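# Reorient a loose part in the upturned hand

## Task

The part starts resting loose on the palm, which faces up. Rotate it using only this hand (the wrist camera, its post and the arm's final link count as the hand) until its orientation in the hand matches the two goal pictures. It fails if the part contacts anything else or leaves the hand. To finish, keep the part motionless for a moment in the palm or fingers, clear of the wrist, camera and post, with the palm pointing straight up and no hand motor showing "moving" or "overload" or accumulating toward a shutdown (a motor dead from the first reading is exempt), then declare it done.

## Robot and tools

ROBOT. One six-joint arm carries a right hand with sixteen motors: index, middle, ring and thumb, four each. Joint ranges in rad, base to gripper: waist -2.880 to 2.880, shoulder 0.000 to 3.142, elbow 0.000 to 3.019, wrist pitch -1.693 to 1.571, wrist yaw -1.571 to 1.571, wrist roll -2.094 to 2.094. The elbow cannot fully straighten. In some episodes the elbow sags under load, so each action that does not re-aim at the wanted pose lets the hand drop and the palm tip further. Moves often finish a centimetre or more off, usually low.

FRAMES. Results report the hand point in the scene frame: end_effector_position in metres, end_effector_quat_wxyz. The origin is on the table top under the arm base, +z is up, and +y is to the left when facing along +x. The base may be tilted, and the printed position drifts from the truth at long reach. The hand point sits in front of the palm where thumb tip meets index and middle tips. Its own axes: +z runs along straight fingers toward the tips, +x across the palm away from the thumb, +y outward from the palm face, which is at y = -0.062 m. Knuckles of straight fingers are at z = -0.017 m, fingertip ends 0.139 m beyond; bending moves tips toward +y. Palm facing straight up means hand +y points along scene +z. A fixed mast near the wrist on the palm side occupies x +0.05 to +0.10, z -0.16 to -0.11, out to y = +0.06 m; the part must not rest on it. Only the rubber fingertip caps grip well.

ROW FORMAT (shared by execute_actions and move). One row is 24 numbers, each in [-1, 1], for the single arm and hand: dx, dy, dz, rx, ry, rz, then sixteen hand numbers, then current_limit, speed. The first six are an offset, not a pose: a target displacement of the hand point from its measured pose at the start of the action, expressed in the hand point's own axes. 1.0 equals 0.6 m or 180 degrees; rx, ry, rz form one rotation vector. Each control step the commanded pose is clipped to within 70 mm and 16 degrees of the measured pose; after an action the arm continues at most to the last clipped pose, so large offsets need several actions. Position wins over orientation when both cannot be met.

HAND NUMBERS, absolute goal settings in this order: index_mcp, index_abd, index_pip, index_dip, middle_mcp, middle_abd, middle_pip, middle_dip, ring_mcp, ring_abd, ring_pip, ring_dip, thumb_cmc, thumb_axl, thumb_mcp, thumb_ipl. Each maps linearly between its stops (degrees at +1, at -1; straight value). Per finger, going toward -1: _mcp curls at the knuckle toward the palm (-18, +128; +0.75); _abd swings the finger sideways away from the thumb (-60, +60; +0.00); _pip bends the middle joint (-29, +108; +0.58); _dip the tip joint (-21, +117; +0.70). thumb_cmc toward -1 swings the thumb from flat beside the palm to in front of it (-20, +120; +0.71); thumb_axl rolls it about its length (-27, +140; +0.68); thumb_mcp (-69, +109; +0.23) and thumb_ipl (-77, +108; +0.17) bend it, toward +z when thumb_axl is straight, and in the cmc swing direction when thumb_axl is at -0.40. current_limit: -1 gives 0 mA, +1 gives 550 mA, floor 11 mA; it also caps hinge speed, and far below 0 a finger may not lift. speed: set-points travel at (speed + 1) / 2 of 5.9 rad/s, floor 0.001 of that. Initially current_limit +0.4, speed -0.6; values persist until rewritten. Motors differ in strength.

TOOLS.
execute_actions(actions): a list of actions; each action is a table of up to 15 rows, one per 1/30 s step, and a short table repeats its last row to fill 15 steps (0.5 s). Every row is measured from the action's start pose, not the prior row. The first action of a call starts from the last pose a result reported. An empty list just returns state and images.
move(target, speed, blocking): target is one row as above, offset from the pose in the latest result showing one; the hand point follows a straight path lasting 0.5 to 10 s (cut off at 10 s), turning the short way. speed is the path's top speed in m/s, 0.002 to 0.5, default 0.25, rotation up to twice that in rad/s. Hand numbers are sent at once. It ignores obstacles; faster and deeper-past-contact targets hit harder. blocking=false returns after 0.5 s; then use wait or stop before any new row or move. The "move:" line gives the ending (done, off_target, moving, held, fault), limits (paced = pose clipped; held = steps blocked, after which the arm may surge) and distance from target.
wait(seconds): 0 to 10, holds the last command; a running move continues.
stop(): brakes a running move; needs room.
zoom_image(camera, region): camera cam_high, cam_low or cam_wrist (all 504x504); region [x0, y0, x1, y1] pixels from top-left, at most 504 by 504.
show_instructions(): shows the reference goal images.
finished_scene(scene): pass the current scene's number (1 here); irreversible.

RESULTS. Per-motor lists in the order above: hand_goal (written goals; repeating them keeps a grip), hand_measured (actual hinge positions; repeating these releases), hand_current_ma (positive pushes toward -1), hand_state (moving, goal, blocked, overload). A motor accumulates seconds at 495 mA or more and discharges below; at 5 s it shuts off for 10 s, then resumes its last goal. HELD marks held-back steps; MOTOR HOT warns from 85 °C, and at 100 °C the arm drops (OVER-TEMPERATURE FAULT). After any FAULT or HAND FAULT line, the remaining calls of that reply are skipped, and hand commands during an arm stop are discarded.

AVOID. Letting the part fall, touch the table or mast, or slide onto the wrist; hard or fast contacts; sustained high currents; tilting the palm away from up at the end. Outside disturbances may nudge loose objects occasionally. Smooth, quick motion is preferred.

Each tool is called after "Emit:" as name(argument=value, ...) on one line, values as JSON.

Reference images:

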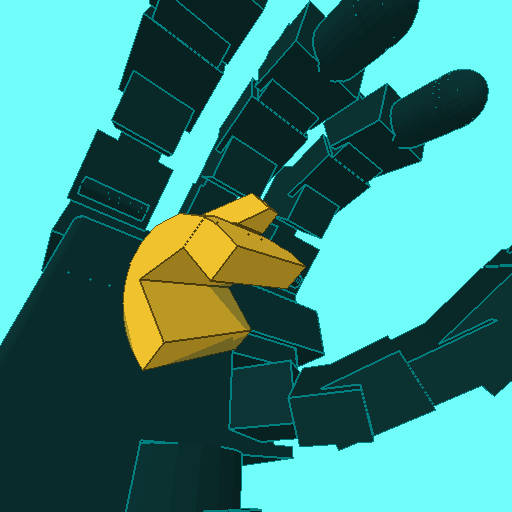

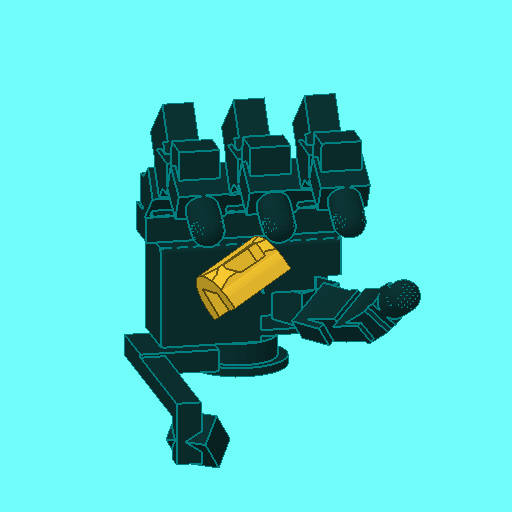

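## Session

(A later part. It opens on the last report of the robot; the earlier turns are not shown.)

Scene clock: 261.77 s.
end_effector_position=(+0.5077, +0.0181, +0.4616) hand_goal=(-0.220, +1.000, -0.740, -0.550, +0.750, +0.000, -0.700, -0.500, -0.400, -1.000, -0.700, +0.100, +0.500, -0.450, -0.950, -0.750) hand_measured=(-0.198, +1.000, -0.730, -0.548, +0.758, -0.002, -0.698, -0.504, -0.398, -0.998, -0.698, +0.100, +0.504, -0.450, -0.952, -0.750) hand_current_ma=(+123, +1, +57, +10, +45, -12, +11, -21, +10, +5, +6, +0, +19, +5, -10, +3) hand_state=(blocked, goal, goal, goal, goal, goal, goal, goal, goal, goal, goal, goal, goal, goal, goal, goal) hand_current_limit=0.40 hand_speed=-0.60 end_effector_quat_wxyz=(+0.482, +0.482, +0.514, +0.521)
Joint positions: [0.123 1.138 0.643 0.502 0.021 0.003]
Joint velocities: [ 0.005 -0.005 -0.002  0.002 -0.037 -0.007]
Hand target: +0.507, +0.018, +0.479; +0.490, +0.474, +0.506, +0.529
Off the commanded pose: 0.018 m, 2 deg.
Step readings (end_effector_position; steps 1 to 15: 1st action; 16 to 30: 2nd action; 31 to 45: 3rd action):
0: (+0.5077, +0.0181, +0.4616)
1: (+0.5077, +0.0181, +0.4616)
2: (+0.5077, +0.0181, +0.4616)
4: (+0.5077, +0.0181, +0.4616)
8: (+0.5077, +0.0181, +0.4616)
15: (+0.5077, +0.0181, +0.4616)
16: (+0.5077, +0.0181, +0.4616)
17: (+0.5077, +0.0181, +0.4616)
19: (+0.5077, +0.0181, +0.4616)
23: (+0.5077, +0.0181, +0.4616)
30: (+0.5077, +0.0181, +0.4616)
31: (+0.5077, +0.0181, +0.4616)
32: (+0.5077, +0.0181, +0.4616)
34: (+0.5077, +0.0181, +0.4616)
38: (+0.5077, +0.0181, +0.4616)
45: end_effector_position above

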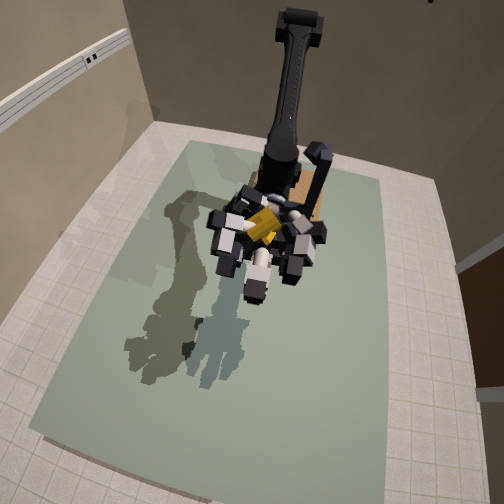

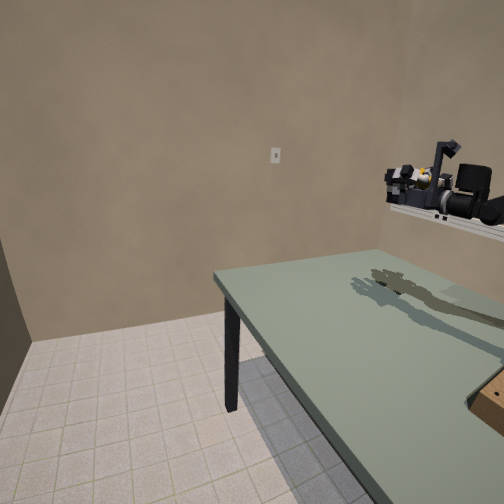

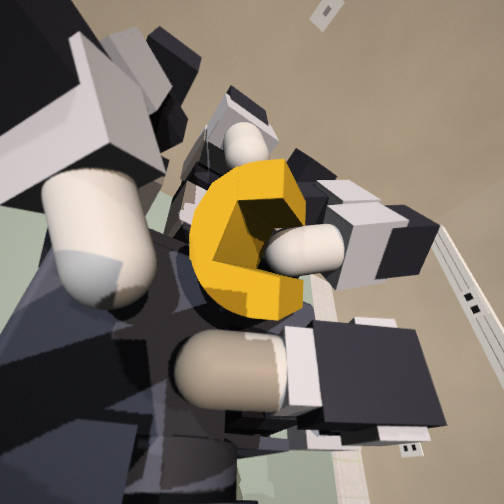

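Sweep forward via axl, slightly higher; middle pushes the tab.

Emit:
execute_actions(actions=[[[0,0.03,0,-0.01,0,0,-0.22,1,-0.74,-0.55,0.72,0,-0.72,-0.5,-0.4,-1,-0.7,0.1,0.58,-0.35,-0.88,-0.7,0.4,-0.8]],[[0,0.03,0,-0.01,0,0,-0.22,1,-0.74,-0.55,0.66,0,-0.72,-0.48,-0.4,-1,-0.7,0.1,0.55,-0.2,-0.88,-0.7,0.4,-0.8]],[[0,0.03,0,-0.01,0,0,-0.22,1,-0.74,-0.55,0.6,0,-0.7,-0.45,-0.4,-1,-0.7,0.1,0.52,-0.08,-0.88,-0.7,0.4,-0.8]]])

Emit:
zoom_image(camera="cam_high", region=[170,150,340,320])

Scene clock: 265.73 s.
end_effector_position=(+0.5077, +0.0181, +0.4616) hand_goal=(-0.220, +1.000, -0.740, -0.550, +0.600, +0.000, -0.700, -0.450, -0.400, -1.000, -0.700, +0.100, +0.520, -0.080, -0.880, -0.700) hand_measured=(-0.184, +1.000, -0.734, -0.554, +0.664, -0.002, -0.690, -0.460, -0.398, -0.998, -0.698, +0.100, +0.528, -0.320, -0.896, -0.708) hand_current_ma=(+189, +1, +37, -27, +341, -11, +47, -59, +10, +5, +6, +0, +39, -385, -104, -59) hand_state=(blocked, goal, goal, goal, blocked, goal, goal, goal, goal, goal, goal, goal, goal, blocked, goal, goal) hand_current_limit=0.40 hand_speed=-0.80 end_effector_quat_wxyz=(+0.482, +0.482, +0.514, +0.521)
Joint positions: [0.123 1.138 0.643 0.502 0.021 0.003]
Joint velocities: [ 0.005 -0.005  0.017 -0.002 -0.007 -0.007]
Hand target: +0.507, +0.018, +0.479; +0.490, +0.474, +0.506, +0.529
Off the commanded pose: 0.018 m, 2 deg.
Step readings (end_effector_position; steps 1 to 15: 1st action; 16 to 30: 2nd action; 31 to 45: 3rd action):
0: (+0.5077, +0.0181, +0.4616)
1: (+0.5077, +0.0181, +0.4616)
2: (+0.5077, +0.0181, +0.4616)
4: (+0.5077, +0.0181, +0.4616)
8: (+0.5077, +0.0181, +0.4616)
15: (+0.5077, +0.0181, +0.4616)
16: (+0.5077, +0.0181, +0.4616)
17: (+0.5077, +0.0181, +0.4616)
19: (+0.5077, +0.0181, +0.4616)
23: (+0.5077, +0.0181, +0.4616)
30: (+0.5077, +0.0181, +0.4616)
31: (+0.5077, +0.0181, +0.4616)
32: (+0.5077, +0.0181, +0.4616)
34: (+0.5077, +0.0181, +0.4616)
38: (+0.5077, +0.0181, +0.4616)
45: end_effector_position above

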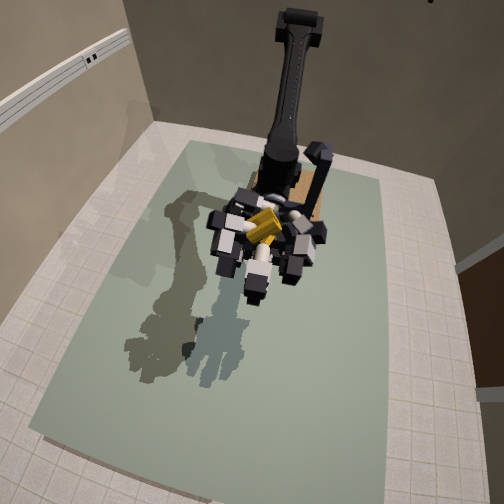

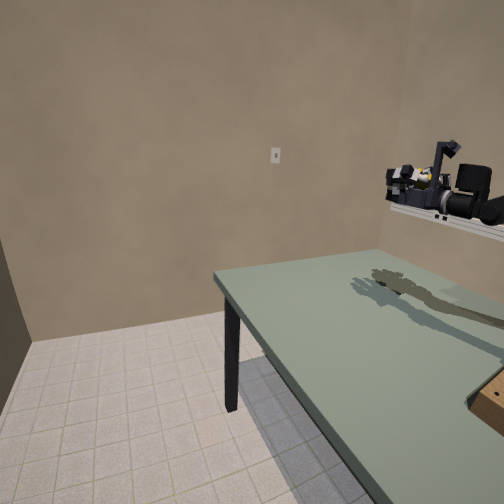

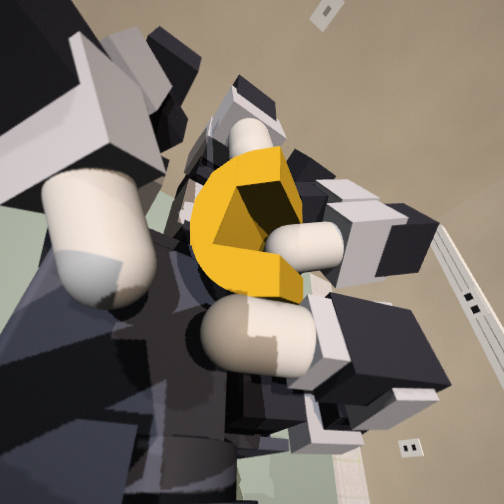

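Region (170, 150, 340, 320) of cam_high's 504x504 image, scaled by 2.965, with more detail than that image has.

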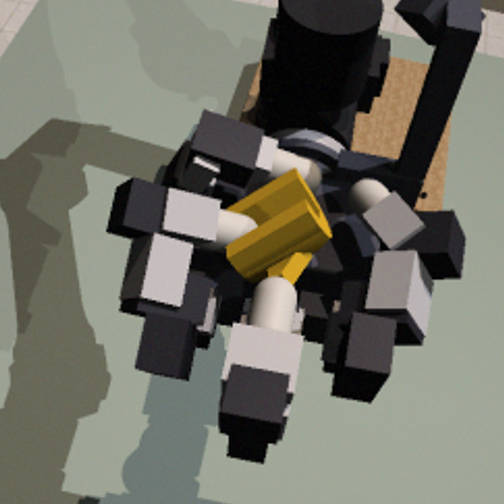

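Emit:
execute_actions(actions=[[[0,0.03,0,-0.01,0,0,-0.22,1,-0.74,-0.55,0.9,0,-0.8,-0.65,-0.4,-1,-0.7,0.1,0.6,-0.45,-0.8,-0.7,0.4,-0.7]],[[0,0.03,0,-0.01,0,0,-0.22,1,-0.74,-0.55,0.85,0,-0.92,-0.6,-0.4,-1,-0.7,0.1,0.6,-0.4,-0.6,-0.7,0.4,-0.7]],[[0,0.03,0,-0.01,0,0,-0.22,1,-0.74,-0.55,0.72,0,-0.92,-0.5,-0.4,-1,-0.7,0.1,0.55,-0.18,-0.6,-0.7,0.4,-0.7]],[[0,0.03,0,-0.01,0,0,-0.22,1,-0.74,-0.55,0.72,0,-0.92,-0.5,-0.4,-1,-0.7,0.1,0.5,-0.18,-0.78,-0.7,0.4,-0.7]]])

Emit:
zoom_image(camera="cam_high", region=[170,150,340,320])

Scene clock: 269.63 s.
end_effector_position=(+0.5077, +0.0181, +0.4616) hand_goal=(-0.220, +1.000, -0.740, -0.550, +0.720, +0.000, -0.920, -0.500, -0.400, -1.000, -0.700, +0.100, +0.500, -0.180, -0.780, -0.700) hand_measured=(-0.206, +1.000, -0.730, -0.546, +0.742, +0.000, -0.918, -0.502, -0.398, -0.998, -0.698, +0.100, +0.512, -0.186, -0.746, -0.694) hand_current_ma=(+71, +1, +58, +25, +113, -2, +10, -15, +10, +5, +6, +0, +65, -35, +220, +38) hand_state=(goal, goal, goal, goal, blocked, goal, goal, goal, goal, goal, goal, goal, goal, goal, blocked, goal) hand_current_limit=0.40 hand_speed=-0.70 end_effector_quat_wxyz=(+0.482, +0.482, +0.514, +0.521)
Joint positions: [0.123 1.138 0.643 0.502 0.021 0.003]
Joint velocities: [-0.005 -0.005  0.017  0.002  0.022 -0.022]
Hand target: +0.507, +0.018, +0.479; +0.490, +0.474, +0.506, +0.529
Off the commanded pose: 0.018 m, 2 deg.
Step readings (end_effector_position; steps 1 to 15: 1st action; 16 to 30: 2nd action; 31 to 45: 3rd action; 46 to 60: 4th action):
0: (+0.5077, +0.0181, +0.4616)
1: (+0.5077, +0.0181, +0.4616)
2: (+0.5077, +0.0181, +0.4616)
4: (+0.5077, +0.0181, +0.4616)
8: (+0.5077, +0.0181, +0.4616)
15: (+0.5077, +0.0181, +0.4616)
16: (+0.5077, +0.0181, +0.4616)
17: (+0.5077, +0.0181, +0.4616)
19: (+0.5077, +0.0181, +0.4616)
23: (+0.5077, +0.0181, +0.4616)
30: (+0.5077, +0.0181, +0.4616)
31: (+0.5077, +0.0181, +0.4616)
32: (+0.5077, +0.0181, +0.4616)
34: (+0.5077, +0.0181, +0.4616)
38: (+0.5077, +0.0181, +0.4616)
45: (+0.5077, +0.0181, +0.4616)
46: (+0.5077, +0.0181, +0.4616)
47: (+0.5077, +0.0181, +0.4616)
49: (+0.5077, +0.0181, +0.4616)
53: (+0.5077, +0.0181, +0.4616)
60: end_effector_position above

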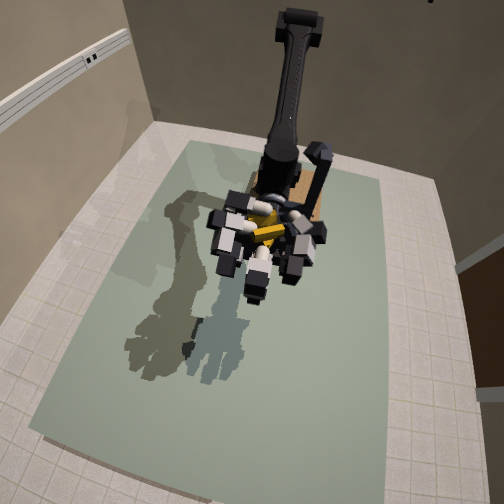

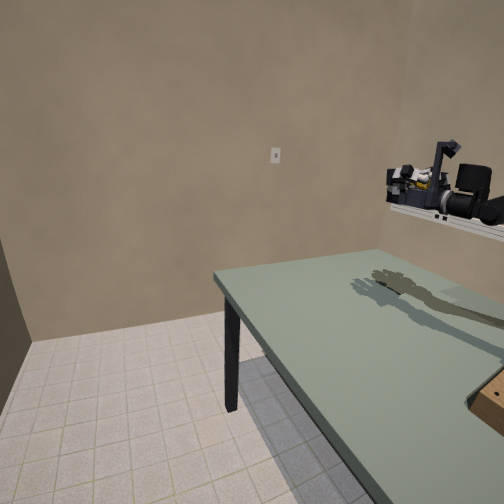

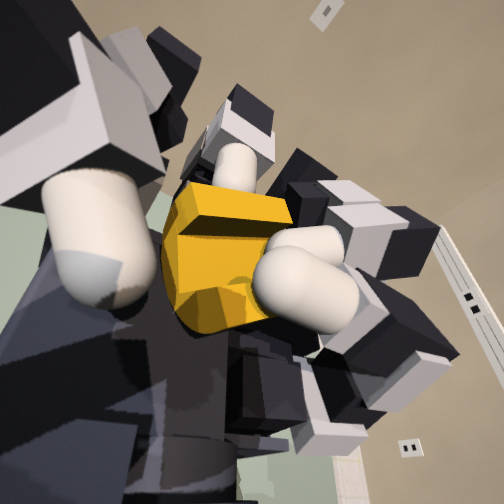

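Region (170, 150, 340, 320) of cam_high's 504x504 image, scaled by 2.965, with more detail than that image has.

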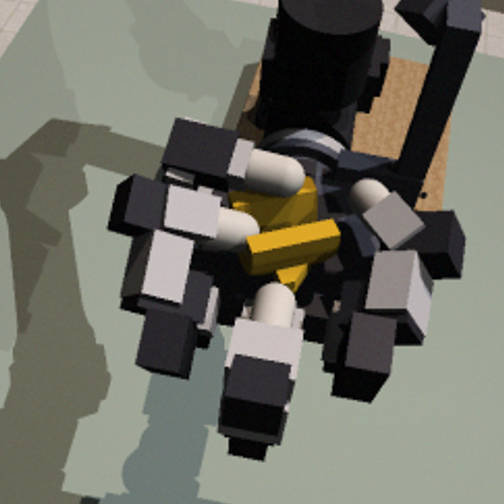

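Middle is on top of the tab. Retract it, press thumb down, then reinsert under the tab.

Emit:
execute_actions(actions=[[[0,0.03,0,-0.01,0,0,-0.2,1,-0.7,-0.55,1,0,-0.9,-0.7,-0.4,-1,-0.7,0.1,0.5,-0.2,-0.8,-0.7,0.4,-0.7]],[[0,0.03,0,-0.01,0,0,-0.2,1,-0.7,-0.55,0.95,0,-1,-0.75,-0.4,-1,-0.7,0.1,0.48,-0.2,-0.92,-0.7,0.4,-0.7]],[[0,0.03,0,-0.01,0,0,-0.2,1,-0.7,-0.55,0.75,0,-1,-0.65,-0.4,-1,-0.7,0.1,0.45,-0.2,-1,-0.7,0.4,-0.7]]])

Emit:
zoom_image(camera="cam_high", region=[170,150,340,320])

Scene clock: 272.43 s.
end_effector_position=(+0.5077, +0.0181, +0.4616) hand_goal=(-0.200, +1.000, -0.700, -0.550, +0.750, +0.000, -1.000, -0.650, -0.400, -1.000, -0.700, +0.100, +0.450, -0.200, -1.000, -0.700) hand_measured=(-0.200, +1.000, -0.704, -0.548, +0.770, +0.000, -0.996, -0.652, -0.398, -0.998, -0.698, +0.100, +0.462, -0.202, -0.988, -0.696) hand_current_ma=(+5, +1, -20, +13, +110, -2, +20, -12, +9, +4, +6, +1, +57, -12, +73, +25) hand_state=(goal, goal, goal, goal, blocked, goal, goal, goal, goal, goal, goal, goal, goal, goal, goal, goal) hand_current_limit=0.40 hand_speed=-0.70 end_effector_quat_wxyz=(+0.482, +0.482, +0.514, +0.521)
Joint positions: [0.123 1.138 0.643 0.502 0.021 0.003]
Joint velocities: [ 0.005 -0.005  0.002 -0.012 -0.037  0.007]
Hand target: +0.507, +0.018, +0.479; +0.490, +0.474, +0.506, +0.529
Off the commanded pose: 0.018 m, 2 deg.
Step readings (end_effector_position; steps 1 to 15: 1st action; 16 to 30: 2nd action; 31 to 45: 3rd action):
0: (+0.5077, +0.0181, +0.4616)
1: (+0.5077, +0.0181, +0.4616)
2: (+0.5077, +0.0181, +0.4616)
4: (+0.5077, +0.0181, +0.4616)
8: (+0.5077, +0.0181, +0.4616)
15: (+0.5077, +0.0181, +0.4616)
16: (+0.5077, +0.0181, +0.4616)
17: (+0.5077, +0.0181, +0.4616)
19: (+0.5077, +0.0181, +0.4616)
23: (+0.5077, +0.0181, +0.4616)
30: (+0.5077, +0.0181, +0.4616)
31: (+0.5077, +0.0181, +0.4616)
32: (+0.5077, +0.0181, +0.4616)
34: (+0.5077, +0.0181, +0.4616)
38: (+0.5077, +0.0181, +0.4616)
45: end_effector_position above

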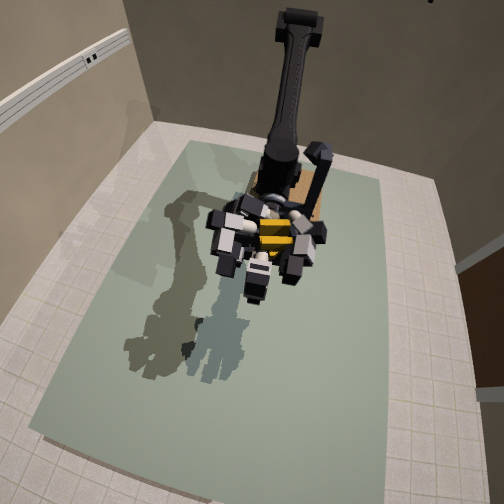

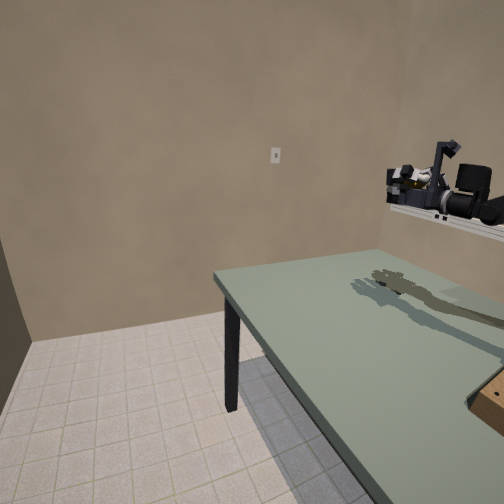

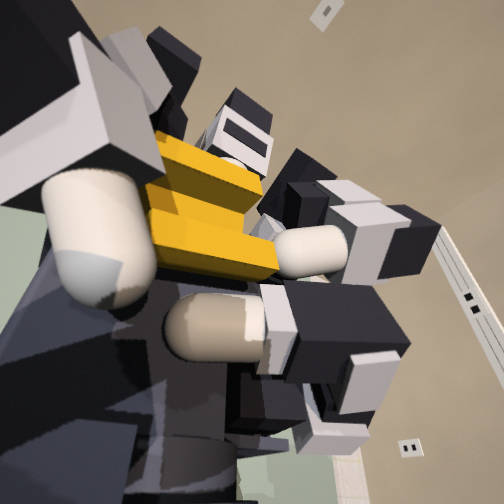

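Region (170, 150, 340, 320) of cam_high's 504x504 image, scaled by 2.965, with more detail than that image has.

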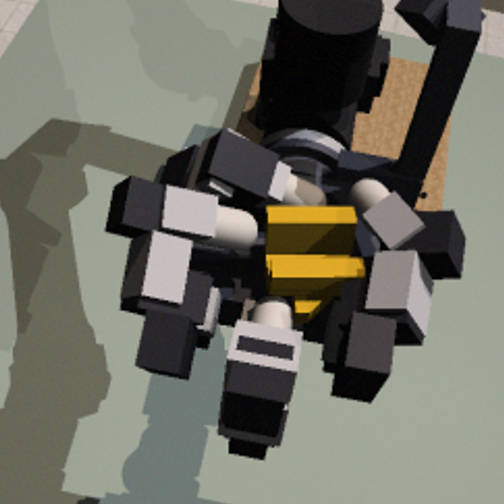

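Emit:
execute_actions(actions=[[[0,0.03,0,-0.01,0,0,-0.1,1,-0.55,-0.8,0.9,0,-0.5,-0.3,-0.2,-1,-0.35,-0.2,0.45,-0.2,-1,-0.7,0.4,-0.5]],[[0,0.03,0,-0.01,0,0,0,1,-0.6,-0.95,0.7,0,0.2,0.3,0,-1,-0.3,-0.7,0.45,-0.2,-1,-0.7,0.4,-0.5]],[[0,0.03,0,-0.01,0,0,0,1,-0.6,-0.95,0.6,0,0.6,0.7,0,-1,-0.45,-0.95,0.45,-0.2,-1,-0.7,0.4,-0.6]],[[0,0.03,0,-0.01,0,0,0,1,-0.6,-0.95,0.6,0,0.6,0.7,0,-1,-0.65,-0.9,0.45,-0.2,-1,-0.7,0.4,-0.7]]])

Emit:
zoom_image(camera="cam_high", region=[170,150,340,320])

Scene clock: 276.27 s.
end_effector_position=(+0.5077, +0.0181, +0.4616) hand_goal=(+0.000, +1.000, -0.600, -0.950, +0.600, +0.000, +0.600, +0.700, +0.000, -1.000, -0.650, -0.900, +0.450, -0.200, -1.000, -0.700) hand_measured=(+0.002, +1.000, -0.598, -0.948, +0.628, +0.000, +0.600, +0.698, +0.002, -1.000, -0.648, -0.902, +0.462, -0.202, -0.988, -0.696) hand_current_ma=(+7, +1, +10, +12, +152, -2, +3, -11, +11, +2, +13, -9, +57, -12, +73, +25) hand_state=(goal, goal, goal, goal, blocked, goal, goal, goal, goal, goal, goal, goal, goal, goal, goal, goal) hand_current_limit=0.40 hand_speed=-0.70 end_effector_quat_wxyz=(+0.482, +0.482, +0.514, +0.521)
Joint positions: [0.123 1.138 0.643 0.502 0.021 0.003]
Joint velocities: [-0.015 -0.024  0.002  0.007  0.022 -0.022]
Hand target: +0.507, +0.018, +0.479; +0.490, +0.474, +0.506, +0.529
Off the commanded pose: 0.018 m, 2 deg.
Step readings (end_effector_position; steps 1 to 15: 1st action; 16 to 30: 2nd action; 31 to 45: 3rd action; 46 to 60: 4th action):
0: (+0.5077, +0.0181, +0.4616)
1: (+0.5077, +0.0181, +0.4616)
2: (+0.5077, +0.0181, +0.4616)
4: (+0.5077, +0.0181, +0.4616)
8: (+0.5077, +0.0181, +0.4616)
15: (+0.5077, +0.0181, +0.4616)
16: (+0.5077, +0.0181, +0.4616)
17: (+0.5077, +0.0181, +0.4616)
19: (+0.5077, +0.0181, +0.4616)
23: (+0.5077, +0.0181, +0.4616)
30: (+0.5077, +0.0181, +0.4616)
31: (+0.5077, +0.0181, +0.4616)
32: (+0.5077, +0.0181, +0.4616)
34: (+0.5077, +0.0181, +0.4616)
38: (+0.5077, +0.0181, +0.4616)
45: (+0.5077, +0.0181, +0.4616)
46: (+0.5077, +0.0181, +0.4616)
47: (+0.5077, +0.0181, +0.4616)
49: (+0.5077, +0.0181, +0.4616)
53: (+0.5077, +0.0181, +0.4616)
60: end_effector_position above

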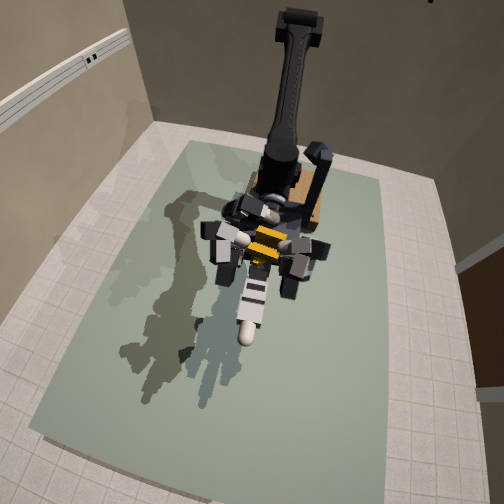

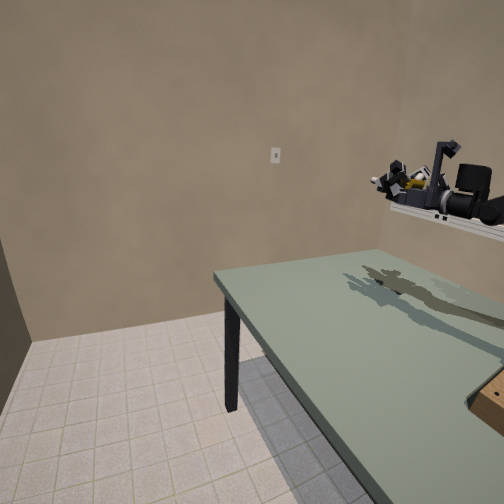

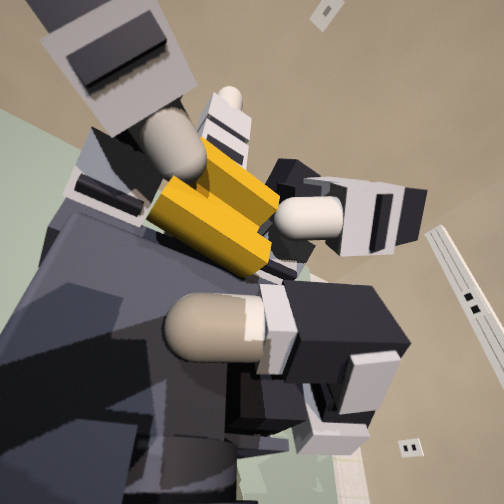

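Region (170, 150, 340, 320) of cam_high's 504x504 image, scaled by 2.965, with more detail than that image has.

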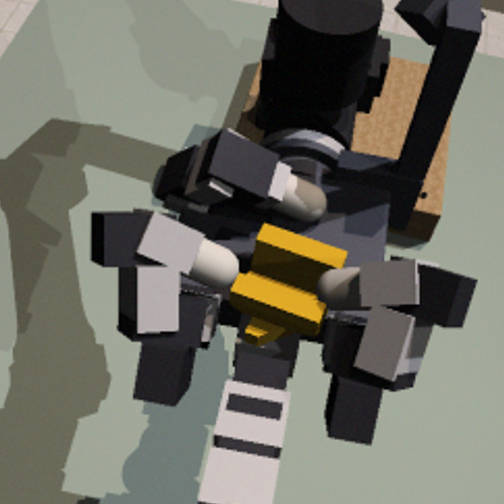

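Emit:
execute_actions(actions=[[[0,0.03,0,-0.01,0,0,0.1,1,-0.76,-0.7,0.4,0,0.7,0.7,0.05,-1,-0.78,-0.62,0.45,-0.2,-1,-0.7,0.4,-0.7]],[[0,0.03,0,-0.01,0,0,0,1,-0.76,-0.66,0.2,0,0.7,0.7,-0.08,-1,-0.8,-0.5,0.45,-0.2,-1,-0.7,0.4,-0.75]],[[0,0.03,0,-0.01,0,0,-0.1,1,-0.76,-0.64,0,0,0.7,0.7,-0.2,-1,-0.82,-0.4,0.45,-0.2,-1,-0.7,0.4,-0.75]],[[0,0.03,0,-0.01,0,0,-0.18,1,-0.76,-0.62,-0.2,0,0.7,0.7,-0.28,-1,-0.84,-0.32,0.45,-0.2,-1,-0.7,0.4,-0.75]],[[0,0.03,0,-0.01,0,0,-0.18,1,-0.76,-0.62,-0.25,0,0.7,0.7,-0.28,-1,-0.84,-0.32,0.45,-0.2,-1,-0.7,0.4,-0.75]]])

Emit:
zoom_image(camera="cam_high", region=[170,150,340,320])

Scene clock: 280.87 s.
end_effector_position=(+0.5077, +0.0181, +0.4616) hand_goal=(-0.180, +1.000, -0.760, -0.620, -0.250, +0.000, +0.700, +0.700, -0.280, -1.000, -0.840, -0.320, +0.450, -0.200, -1.000, -0.700) hand_measured=(-0.188, +1.000, -0.724, -0.598, -0.138, +0.000, +0.700, +0.698, -0.118, -1.000, -0.816, -0.332, +0.462, -0.202, -0.988, -0.696) hand_current_ma=(-38, +1, +194, +119, +385, -2, +4, -10, +385, +0, +122, -64, +57, -12, +73, +25) hand_state=(goal, goal, blocked, blocked, blocked, goal, goal, goal, blocked, goal, blocked, goal, goal, goal, goal, goal) hand_current_limit=0.40 hand_speed=-0.75 end_effector_quat_wxyz=(+0.482, +0.482, +0.514, +0.521)
Joint positions: [0.123 1.138 0.643 0.502 0.021 0.003]
Joint velocities: [-0.005 -0.005 -0.002 -0.012  0.007 -0.081]
Hand target: +0.507, +0.018, +0.479; +0.490, +0.474, +0.506, +0.529
Off the commanded pose: 0.018 m, 2 deg.
Step readings (end_effector_position; steps 1 to 15: 1st action; 16 to 30: 2nd action; 31 to 45: 3rd action; 46 to 60: 4th action; 61 to 75: 5th action):
0: (+0.5077, +0.0181, +0.4616)
1: (+0.5077, +0.0181, +0.4616)
2: (+0.5077, +0.0181, +0.4616)
4: (+0.5077, +0.0181, +0.4616)
8: (+0.5077, +0.0181, +0.4616)
15: (+0.5077, +0.0181, +0.4616)
16: (+0.5077, +0.0181, +0.4616)
17: (+0.5077, +0.0181, +0.4616)
19: (+0.5077, +0.0181, +0.4616)
23: (+0.5077, +0.0181, +0.4616)
30: (+0.5077, +0.0181, +0.4616)
31: (+0.5077, +0.0181, +0.4616)
32: (+0.5077, +0.0181, +0.4616)
34: (+0.5077, +0.0181, +0.4616)
38: (+0.5077, +0.0181, +0.4616)
45: (+0.5077, +0.0181, +0.4616)
46: (+0.5077, +0.0181, +0.4616)
47: (+0.5077, +0.0181, +0.4616)
49: (+0.5077, +0.0181, +0.4616)
53: (+0.5077, +0.0181, +0.4616)
60: (+0.5077, +0.0181, +0.4616)
61: (+0.5077, +0.0181, +0.4616)
62: (+0.5077, +0.0181, +0.4616)
64: (+0.5077, +0.0181, +0.4616)
68: (+0.5077, +0.0181, +0.4616)
75: end_effector_position above

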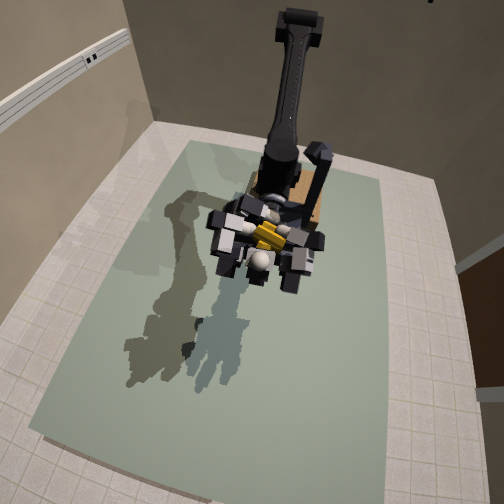

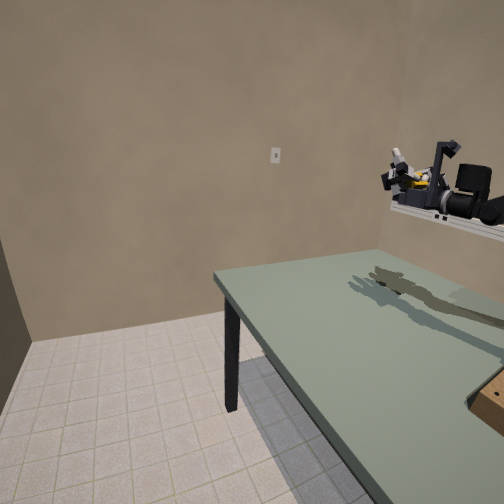

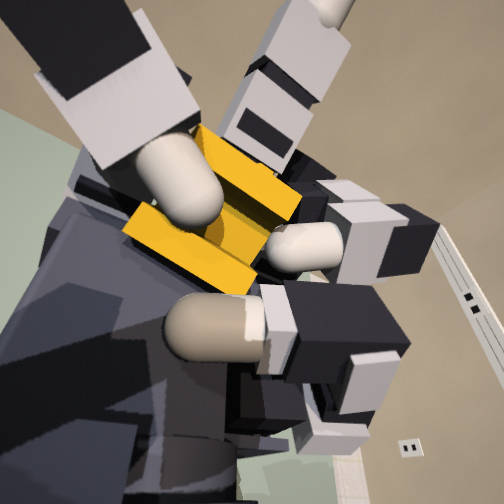

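Region (170, 150, 340, 320) of cam_high's 504x504 image, scaled by 2.965, with more detail than that image has.

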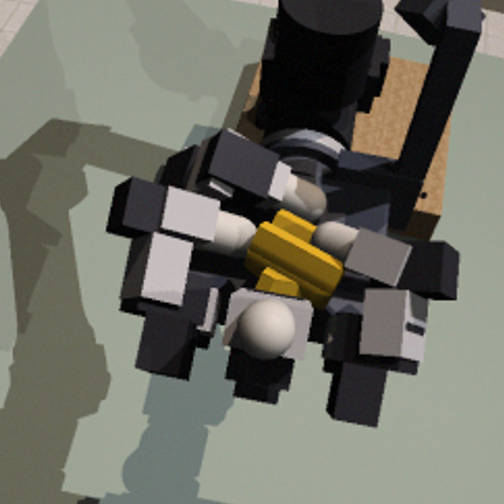

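Emit:
execute_actions(actions=[[[0,0.03,0,-0.01,0,0,-0.15,1,-0.8,-0.62,0.05,0,0.7,0.7,-0.2,-1,-0.8,-0.2,0.5,-0.15,-1,-0.75,0.4,-0.8]],[[0,0.03,0,-0.01,0,0,-0.15,1,-0.85,-0.65,0.1,0,0.7,0.7,-0.24,-1,-0.76,-0.08,0.55,-0.05,-1,-0.8,0.4,-0.8]],[[0,0.03,0,-0.01,0,0,-0.15,1,-0.88,-0.68,0.1,0,0.7,0.7,-0.26,-1,-0.74,0.0,0.55,0,-1,-0.8,0.4,-0.8]]])

Emit:
zoom_image(camera="cam_high", region=[170,150,340,320])

Scene clock: 286.03 s.
end_effector_position=(+0.5077, +0.0181, +0.4616) hand_goal=(-0.150, +1.000, -0.880, -0.680, +0.100, +0.000, +0.700, +0.700, -0.260, -1.000, -0.740, +0.000, +0.550, +0.000, -1.000, -0.800) hand_measured=(-0.150, +1.000, -0.878, -0.678, +0.108, +0.000, +0.700, +0.698, -0.254, -1.000, -0.746, -0.004, +0.582, -0.042, -0.978, -0.760) hand_current_ma=(-3, +1, +7, +13, +46, -2, +4, -10, +27, +0, -32, -19, +161, -255, +146, +284) hand_state=(goal, goal, goal, goal, goal, goal, goal, goal, goal, goal, goal, goal, blocked, blocked, blocked, blocked) hand_current_limit=0.40 hand_speed=-0.80 end_effector_quat_wxyz=(+0.482, +0.482, +0.514, +0.521)
Joint positions: [0.123 1.138 0.643 0.502 0.021 0.003]
Joint velocities: [-0.005  0.005  0.012 -0.012  0.007  0.007]
Hand target: +0.507, +0.018, +0.479; +0.490, +0.474, +0.506, +0.529
Off the commanded pose: 0.018 m, 2 deg.
Step readings (end_effector_position; steps 1 to 15: 1st action; 16 to 30: 2nd action; 31 to 45: 3rd action):
0: (+0.5077, +0.0181, +0.4616)
1: (+0.5077, +0.0181, +0.4616)
2: (+0.5077, +0.0181, +0.4616)
4: (+0.5077, +0.0181, +0.4616)
8: (+0.5077, +0.0181, +0.4616)
15: (+0.5077, +0.0181, +0.4616)
16: (+0.5077, +0.0181, +0.4616)
17: (+0.5077, +0.0181, +0.4616)
19: (+0.5077, +0.0181, +0.4616)
23: (+0.5077, +0.0181, +0.4616)
30: (+0.5077, +0.0181, +0.4616)
31: (+0.5077, +0.0181, +0.4616)
32: (+0.5077, +0.0181, +0.4616)
34: (+0.5077, +0.0181, +0.4616)
38: (+0.5077, +0.0181, +0.4616)
45: end_effector_position above

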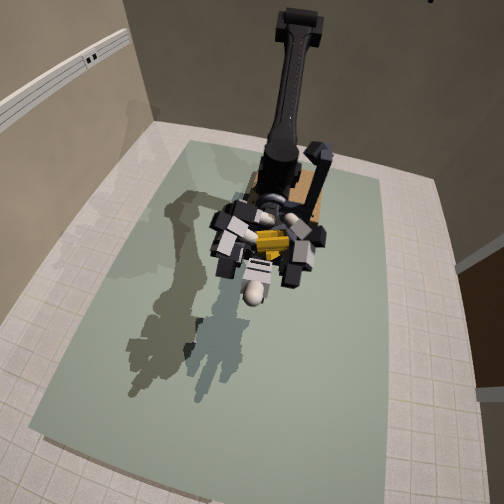

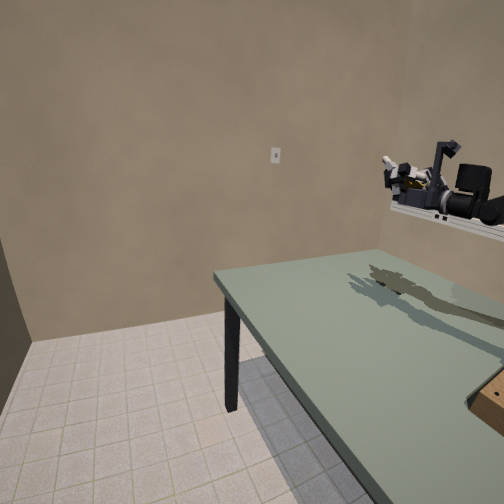

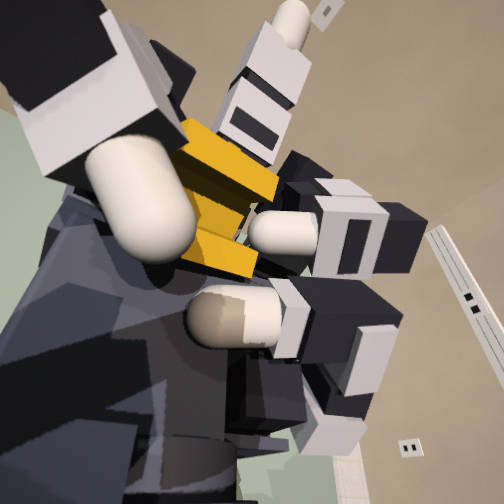

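Region (170, 150, 340, 320) of cam_high's 504x504 image, scaled by 2.965, with more detail than that image has.

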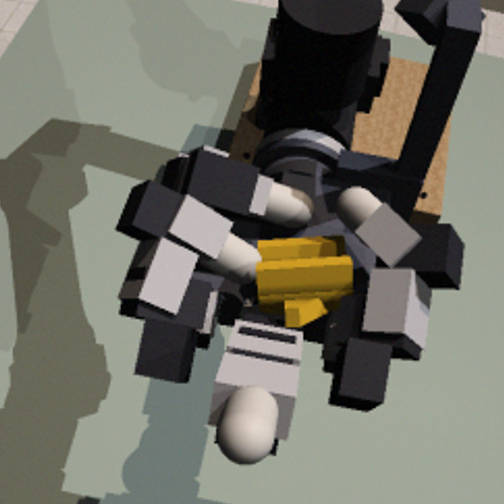

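Emit:
execute_actions(actions=[[[0,0.03,0,-0.01,0,0,-0.15,1,-0.85,-0.62,-0.05,0,0.7,0.7,-0.34,-1,-0.74,0.0,0.58,-0.04,-0.97,-0.76,0.4,-0.8]],[[0,0.03,0,-0.01,0,0,-0.17,1,-0.85,-0.58,-0.2,0,0.7,0.7,-0.42,-1,-0.74,0.0,0.58,-0.04,-0.97,-0.76,0.4,-0.8]],[[0,0.03,0,-0.01,0,0,-0.17,1,-0.85,-0.58,-0.33,0,0.7,0.7,-0.45,-1,-0.72,0.05,0.58,-0.04,-0.97,-0.76,0.4,-0.8]]])

Emit:
zoom_image(camera="cam_high", region=[170,150,340,320])

Scene clock: 290.07 s.
end_effector_position=(+0.5077, +0.0181, +0.4616) hand_goal=(-0.170, +1.000, -0.850, -0.580, -0.330, +0.000, +0.700, +0.700, -0.450, -1.000, -0.720, +0.050, +0.580, -0.040, -0.970, -0.760) hand_measured=(-0.164, +1.000, -0.854, -0.582, -0.192, +0.000, +0.702, +0.698, -0.448, -1.000, -0.726, +0.046, +0.588, -0.046, -0.972, -0.762) hand_current_ma=(+31, +1, -18, -12, +385, +3, +15, -10, +7, +0, -33, -18, +38, -42, -18, -15) hand_state=(goal, goal, goal, goal, blocked, goal, goal, goal, goal, goal, goal, goal, goal, goal, goal, goal) hand_current_limit=0.40 hand_speed=-0.80 end_effector_quat_wxyz=(+0.482, +0.482, +0.514, +0.521)
Joint positions: [0.123 1.138 0.643 0.502 0.021 0.003]
Joint velocities: [ 0.005 -0.005 -0.012  0.017 -0.022 -0.051]
Hand target: +0.507, +0.018, +0.479; +0.490, +0.474, +0.506, +0.529
Off the commanded pose: 0.018 m, 2 deg.
Step readings (end_effector_position; steps 1 to 15: 1st action; 16 to 30: 2nd action; 31 to 45: 3rd action):
0: (+0.5077, +0.0181, +0.4616)
1: (+0.5077, +0.0181, +0.4616)
2: (+0.5077, +0.0181, +0.4616)
4: (+0.5077, +0.0181, +0.4616)
8: (+0.5077, +0.0181, +0.4616)
15: (+0.5077, +0.0181, +0.4616)
16: (+0.5077, +0.0181, +0.4616)
17: (+0.5077, +0.0181, +0.4616)
19: (+0.5077, +0.0181, +0.4616)
23: (+0.5077, +0.0181, +0.4616)
30: (+0.5077, +0.0181, +0.4616)
31: (+0.5077, +0.0181, +0.4616)
32: (+0.5077, +0.0181, +0.4616)
34: (+0.5077, +0.0181, +0.4616)
38: (+0.5077, +0.0181, +0.4616)
45: end_effector_position above

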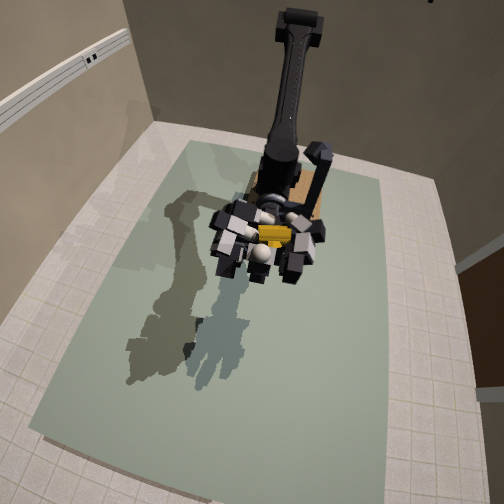

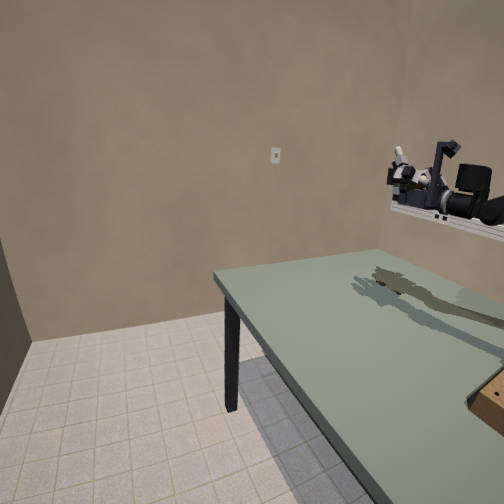

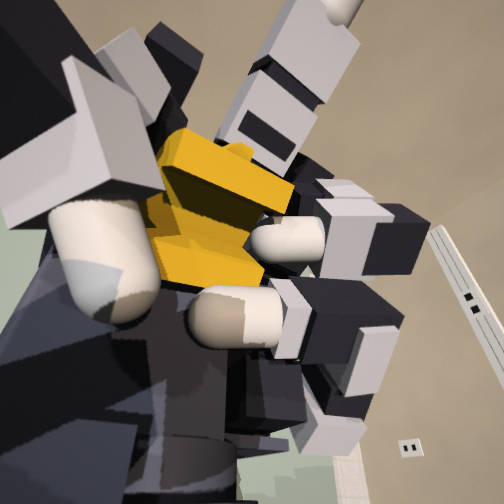

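Region (170, 150, 340, 320) of cam_high's 504x504 image, scaled by 2.965, with more detail than that image has.

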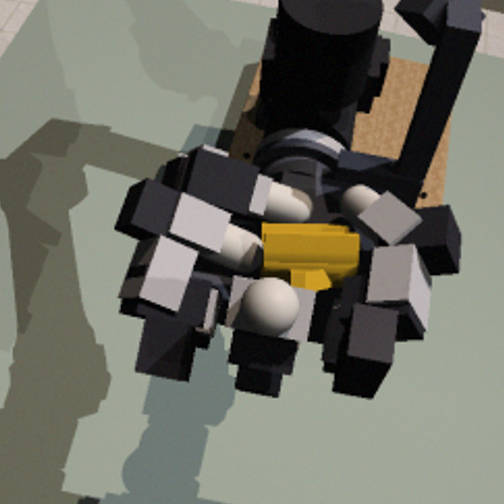

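Emit:
execute_actions(actions=[[[0,0.03,0,-0.01,0,0,-0.17,1,-0.6,-0.75,-0.22,0,0.7,0.7,-0.3,-1,-0.3,-0.2,0.58,-0.04,-0.97,-0.76,0.4,-0.5]],[[0,0.03,0,-0.01,0,0,0.12,1,-0.62,-0.8,-0.22,0,0.7,0.7,0.1,-1,-0.25,-0.7,0.58,-0.04,-0.97,-0.76,0.4,-0.5]],[[0,0.03,0,-0.01,0,0,0.12,1,-0.62,-0.8,-0.2,0,0.7,0.7,0.15,-1,-0.45,-0.85,0.58,-0.04,-0.97,-0.76,0.4,-0.7]]])

Emit:
zoom_image(camera="cam_high", region=[170,150,340,320])

Scene clock: 293.40 s.
end_effector_position=(+0.5077, +0.0181, +0.4616) hand_goal=(+0.120, +1.000, -0.620, -0.800, -0.200, +0.000, +0.700, +0.700, +0.150, -1.000, -0.450, -0.850, +0.580, -0.040, -0.970, -0.760) hand_measured=(+0.122, +1.000, -0.618, -0.798, -0.182, +0.000, +0.702, +0.698, +0.160, -1.000, -0.424, -0.842, +0.588, -0.046, -0.972, -0.762) hand_current_ma=(+13, +1, +8, +12, +94, +3, +15, -10, +54, +0, +131, +40, +38, -43, -17, -15) hand_state=(goal, goal, goal, goal, goal, goal, goal, goal, goal, goal, blocked, goal, goal, goal, goal, goal) hand_current_limit=0.40 hand_speed=-0.70 end_effector_quat_wxyz=(+0.482, +0.482, +0.514, +0.521)
Joint positions: [0.123 1.138 0.643 0.502 0.021 0.003]
Joint velocities: [ 0.005 -0.005  0.007  0.012 -0.007  0.007]
Hand target: +0.507, +0.018, +0.479; +0.490, +0.474, +0.506, +0.529
Off the commanded pose: 0.018 m, 2 deg.
Step readings (end_effector_position; steps 1 to 15: 1st action; 16 to 30: 2nd action; 31 to 45: 3rd action):
0: (+0.5077, +0.0181, +0.4616)
1: (+0.5077, +0.0181, +0.4616)
2: (+0.5077, +0.0181, +0.4616)
4: (+0.5077, +0.0181, +0.4616)
8: (+0.5077, +0.0181, +0.4616)
15: (+0.5077, +0.0181, +0.4616)
16: (+0.5077, +0.0181, +0.4616)
17: (+0.5077, +0.0181, +0.4616)
19: (+0.5077, +0.0181, +0.4616)
23: (+0.5077, +0.0181, +0.4616)
30: (+0.5077, +0.0181, +0.4616)
31: (+0.5077, +0.0181, +0.4616)
32: (+0.5077, +0.0181, +0.4616)
34: (+0.5077, +0.0181, +0.4616)
38: (+0.5077, +0.0181, +0.4616)
45: end_effector_position above

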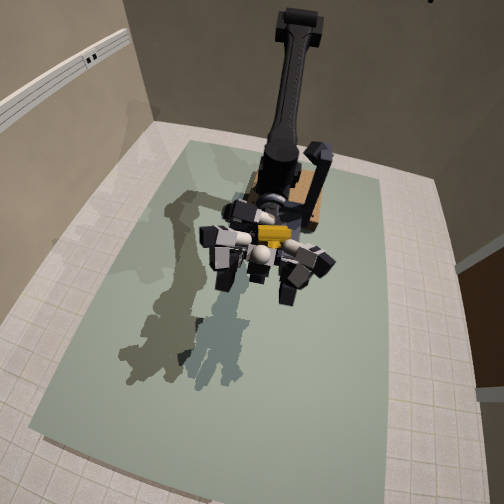

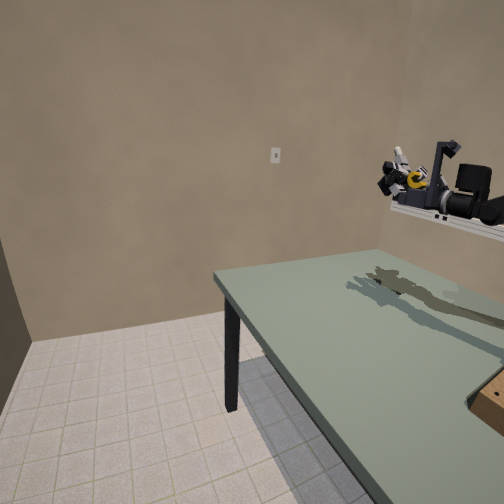

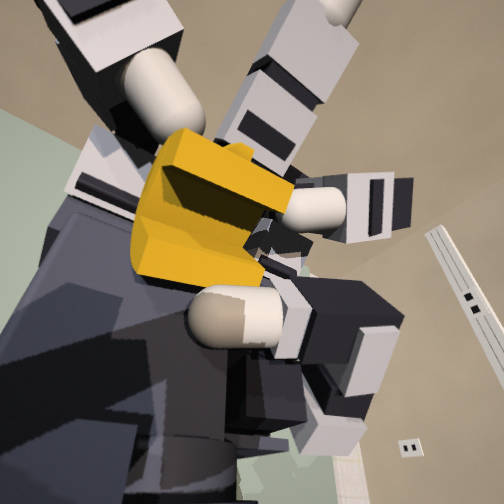

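Region (170, 150, 340, 320) of cam_high's 504x504 image, scaled by 2.965, with more detail than that image has.

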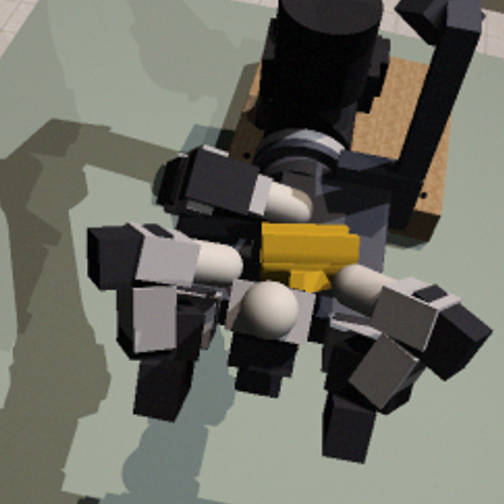

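Emit:
execute_actions(actions=[[[0,0.03,0,-0.01,0,0,0.12,1,-0.62,-0.8,-0.2,0,0.7,0.7,0.38,-1,-0.48,-0.88,0.58,-0.04,-0.97,-0.76,0.4,-0.7]],[[0,0.03,0,-0.01,0,0,0.12,1,-0.62,-0.8,-0.2,0,0.7,0.7,0.38,-1,-0.65,-0.88,0.58,-0.04,-0.97,-0.76,0.4,-0.7]],[[0,0.03,0,-0.01,0,0,0.12,1,-0.62,-0.8,-0.1,0,0.7,0.7,0.25,-1,-0.65,-0.75,0.58,-0.04,-0.97,-0.76,0.4,-0.8]],[[0,0.03,0,-0.01,0,0,0.12,1,-0.62,-0.8,-0.02,0,0.7,0.7,0.15,-1,-0.65,-0.62,0.58,-0.04,-0.97,-0.76,0.4,-0.8]]])

Emit:
zoom_image(camera="cam_high", region=[170,150,340,320])

Scene clock: 297.53 s.
end_effector_position=(+0.5077, +0.0181, +0.4616) hand_goal=(+0.120, +1.000, -0.620, -0.800, -0.020, +0.000, +0.700, +0.700, +0.150, -1.000, -0.650, -0.620, +0.580, -0.040, -0.970, -0.760) hand_measured=(+0.122, +1.000, -0.618, -0.798, -0.014, +0.000, +0.702, +0.698, +0.226, -1.000, -0.638, -0.628, +0.588, -0.046, -0.972, -0.764) hand_current_ma=(+13, +1, +8, +12, +34, +3, +15, -10, +385, +0, +64, -43, +38, -42, -15, -23) hand_state=(goal, goal, goal, goal, goal, goal, goal, goal, blocked, goal, goal, goal, goal, goal, goal, goal) hand_current_limit=0.40 hand_speed=-0.80 end_effector_quat_wxyz=(+0.482, +0.482, +0.514, +0.521)
Joint positions: [0.123 1.138 0.643 0.502 0.021 0.003]
Joint velocities: [-0.005 -0.005  0.002  0.002 -0.007 -0.007]
Hand target: +0.507, +0.018, +0.479; +0.490, +0.474, +0.506, +0.529
Off the commanded pose: 0.018 m, 2 deg.
Step readings (end_effector_position; steps 1 to 15: 1st action; 16 to 30: 2nd action; 31 to 45: 3rd action; 46 to 60: 4th action):
0: (+0.5077, +0.0181, +0.4616)
1: (+0.5077, +0.0181, +0.4616)
2: (+0.5077, +0.0181, +0.4616)
4: (+0.5077, +0.0181, +0.4616)
8: (+0.5077, +0.0181, +0.4616)
15: (+0.5077, +0.0181, +0.4616)
16: (+0.5077, +0.0181, +0.4616)
17: (+0.5077, +0.0181, +0.4616)
19: (+0.5077, +0.0181, +0.4616)
23: (+0.5077, +0.0181, +0.4616)
30: (+0.5077, +0.0181, +0.4616)
31: (+0.5077, +0.0181, +0.4616)
32: (+0.5077, +0.0181, +0.4616)
34: (+0.5077, +0.0181, +0.4616)
38: (+0.5077, +0.0181, +0.4616)
45: (+0.5077, +0.0181, +0.4616)
46: (+0.5077, +0.0181, +0.4616)
47: (+0.5077, +0.0181, +0.4616)
49: (+0.5077, +0.0181, +0.4616)
53: (+0.5077, +0.0181, +0.4616)
60: end_effector_position above

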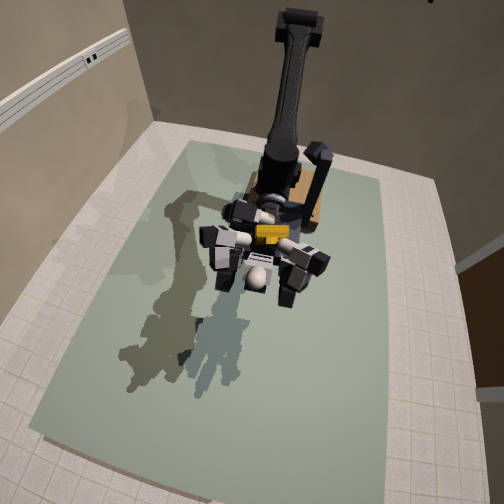

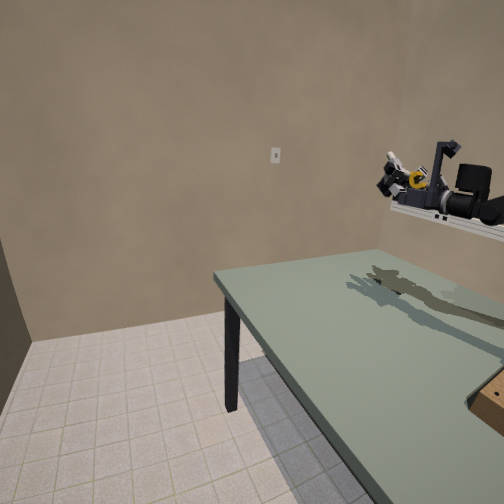

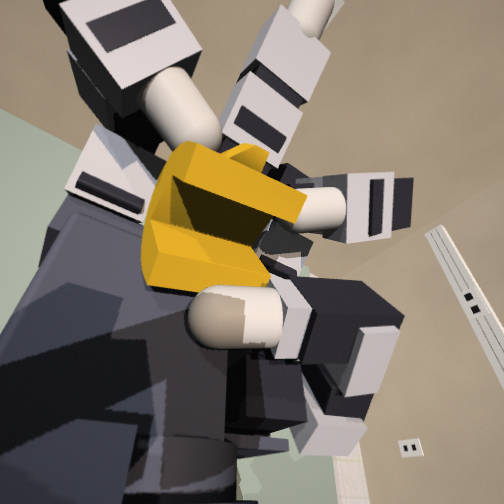

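Region (170, 150, 340, 320) of cam_high's 504x504 image, scaled by 2.965, with more detail than that image has.

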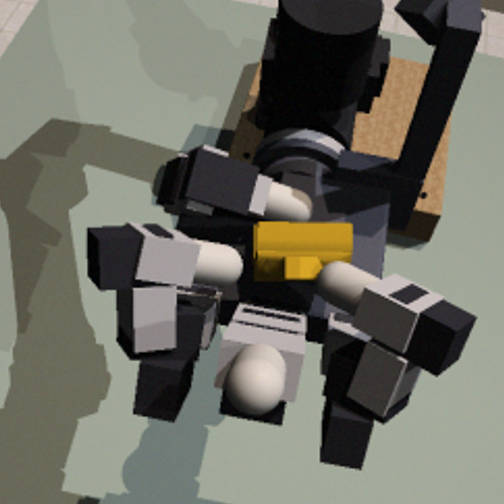

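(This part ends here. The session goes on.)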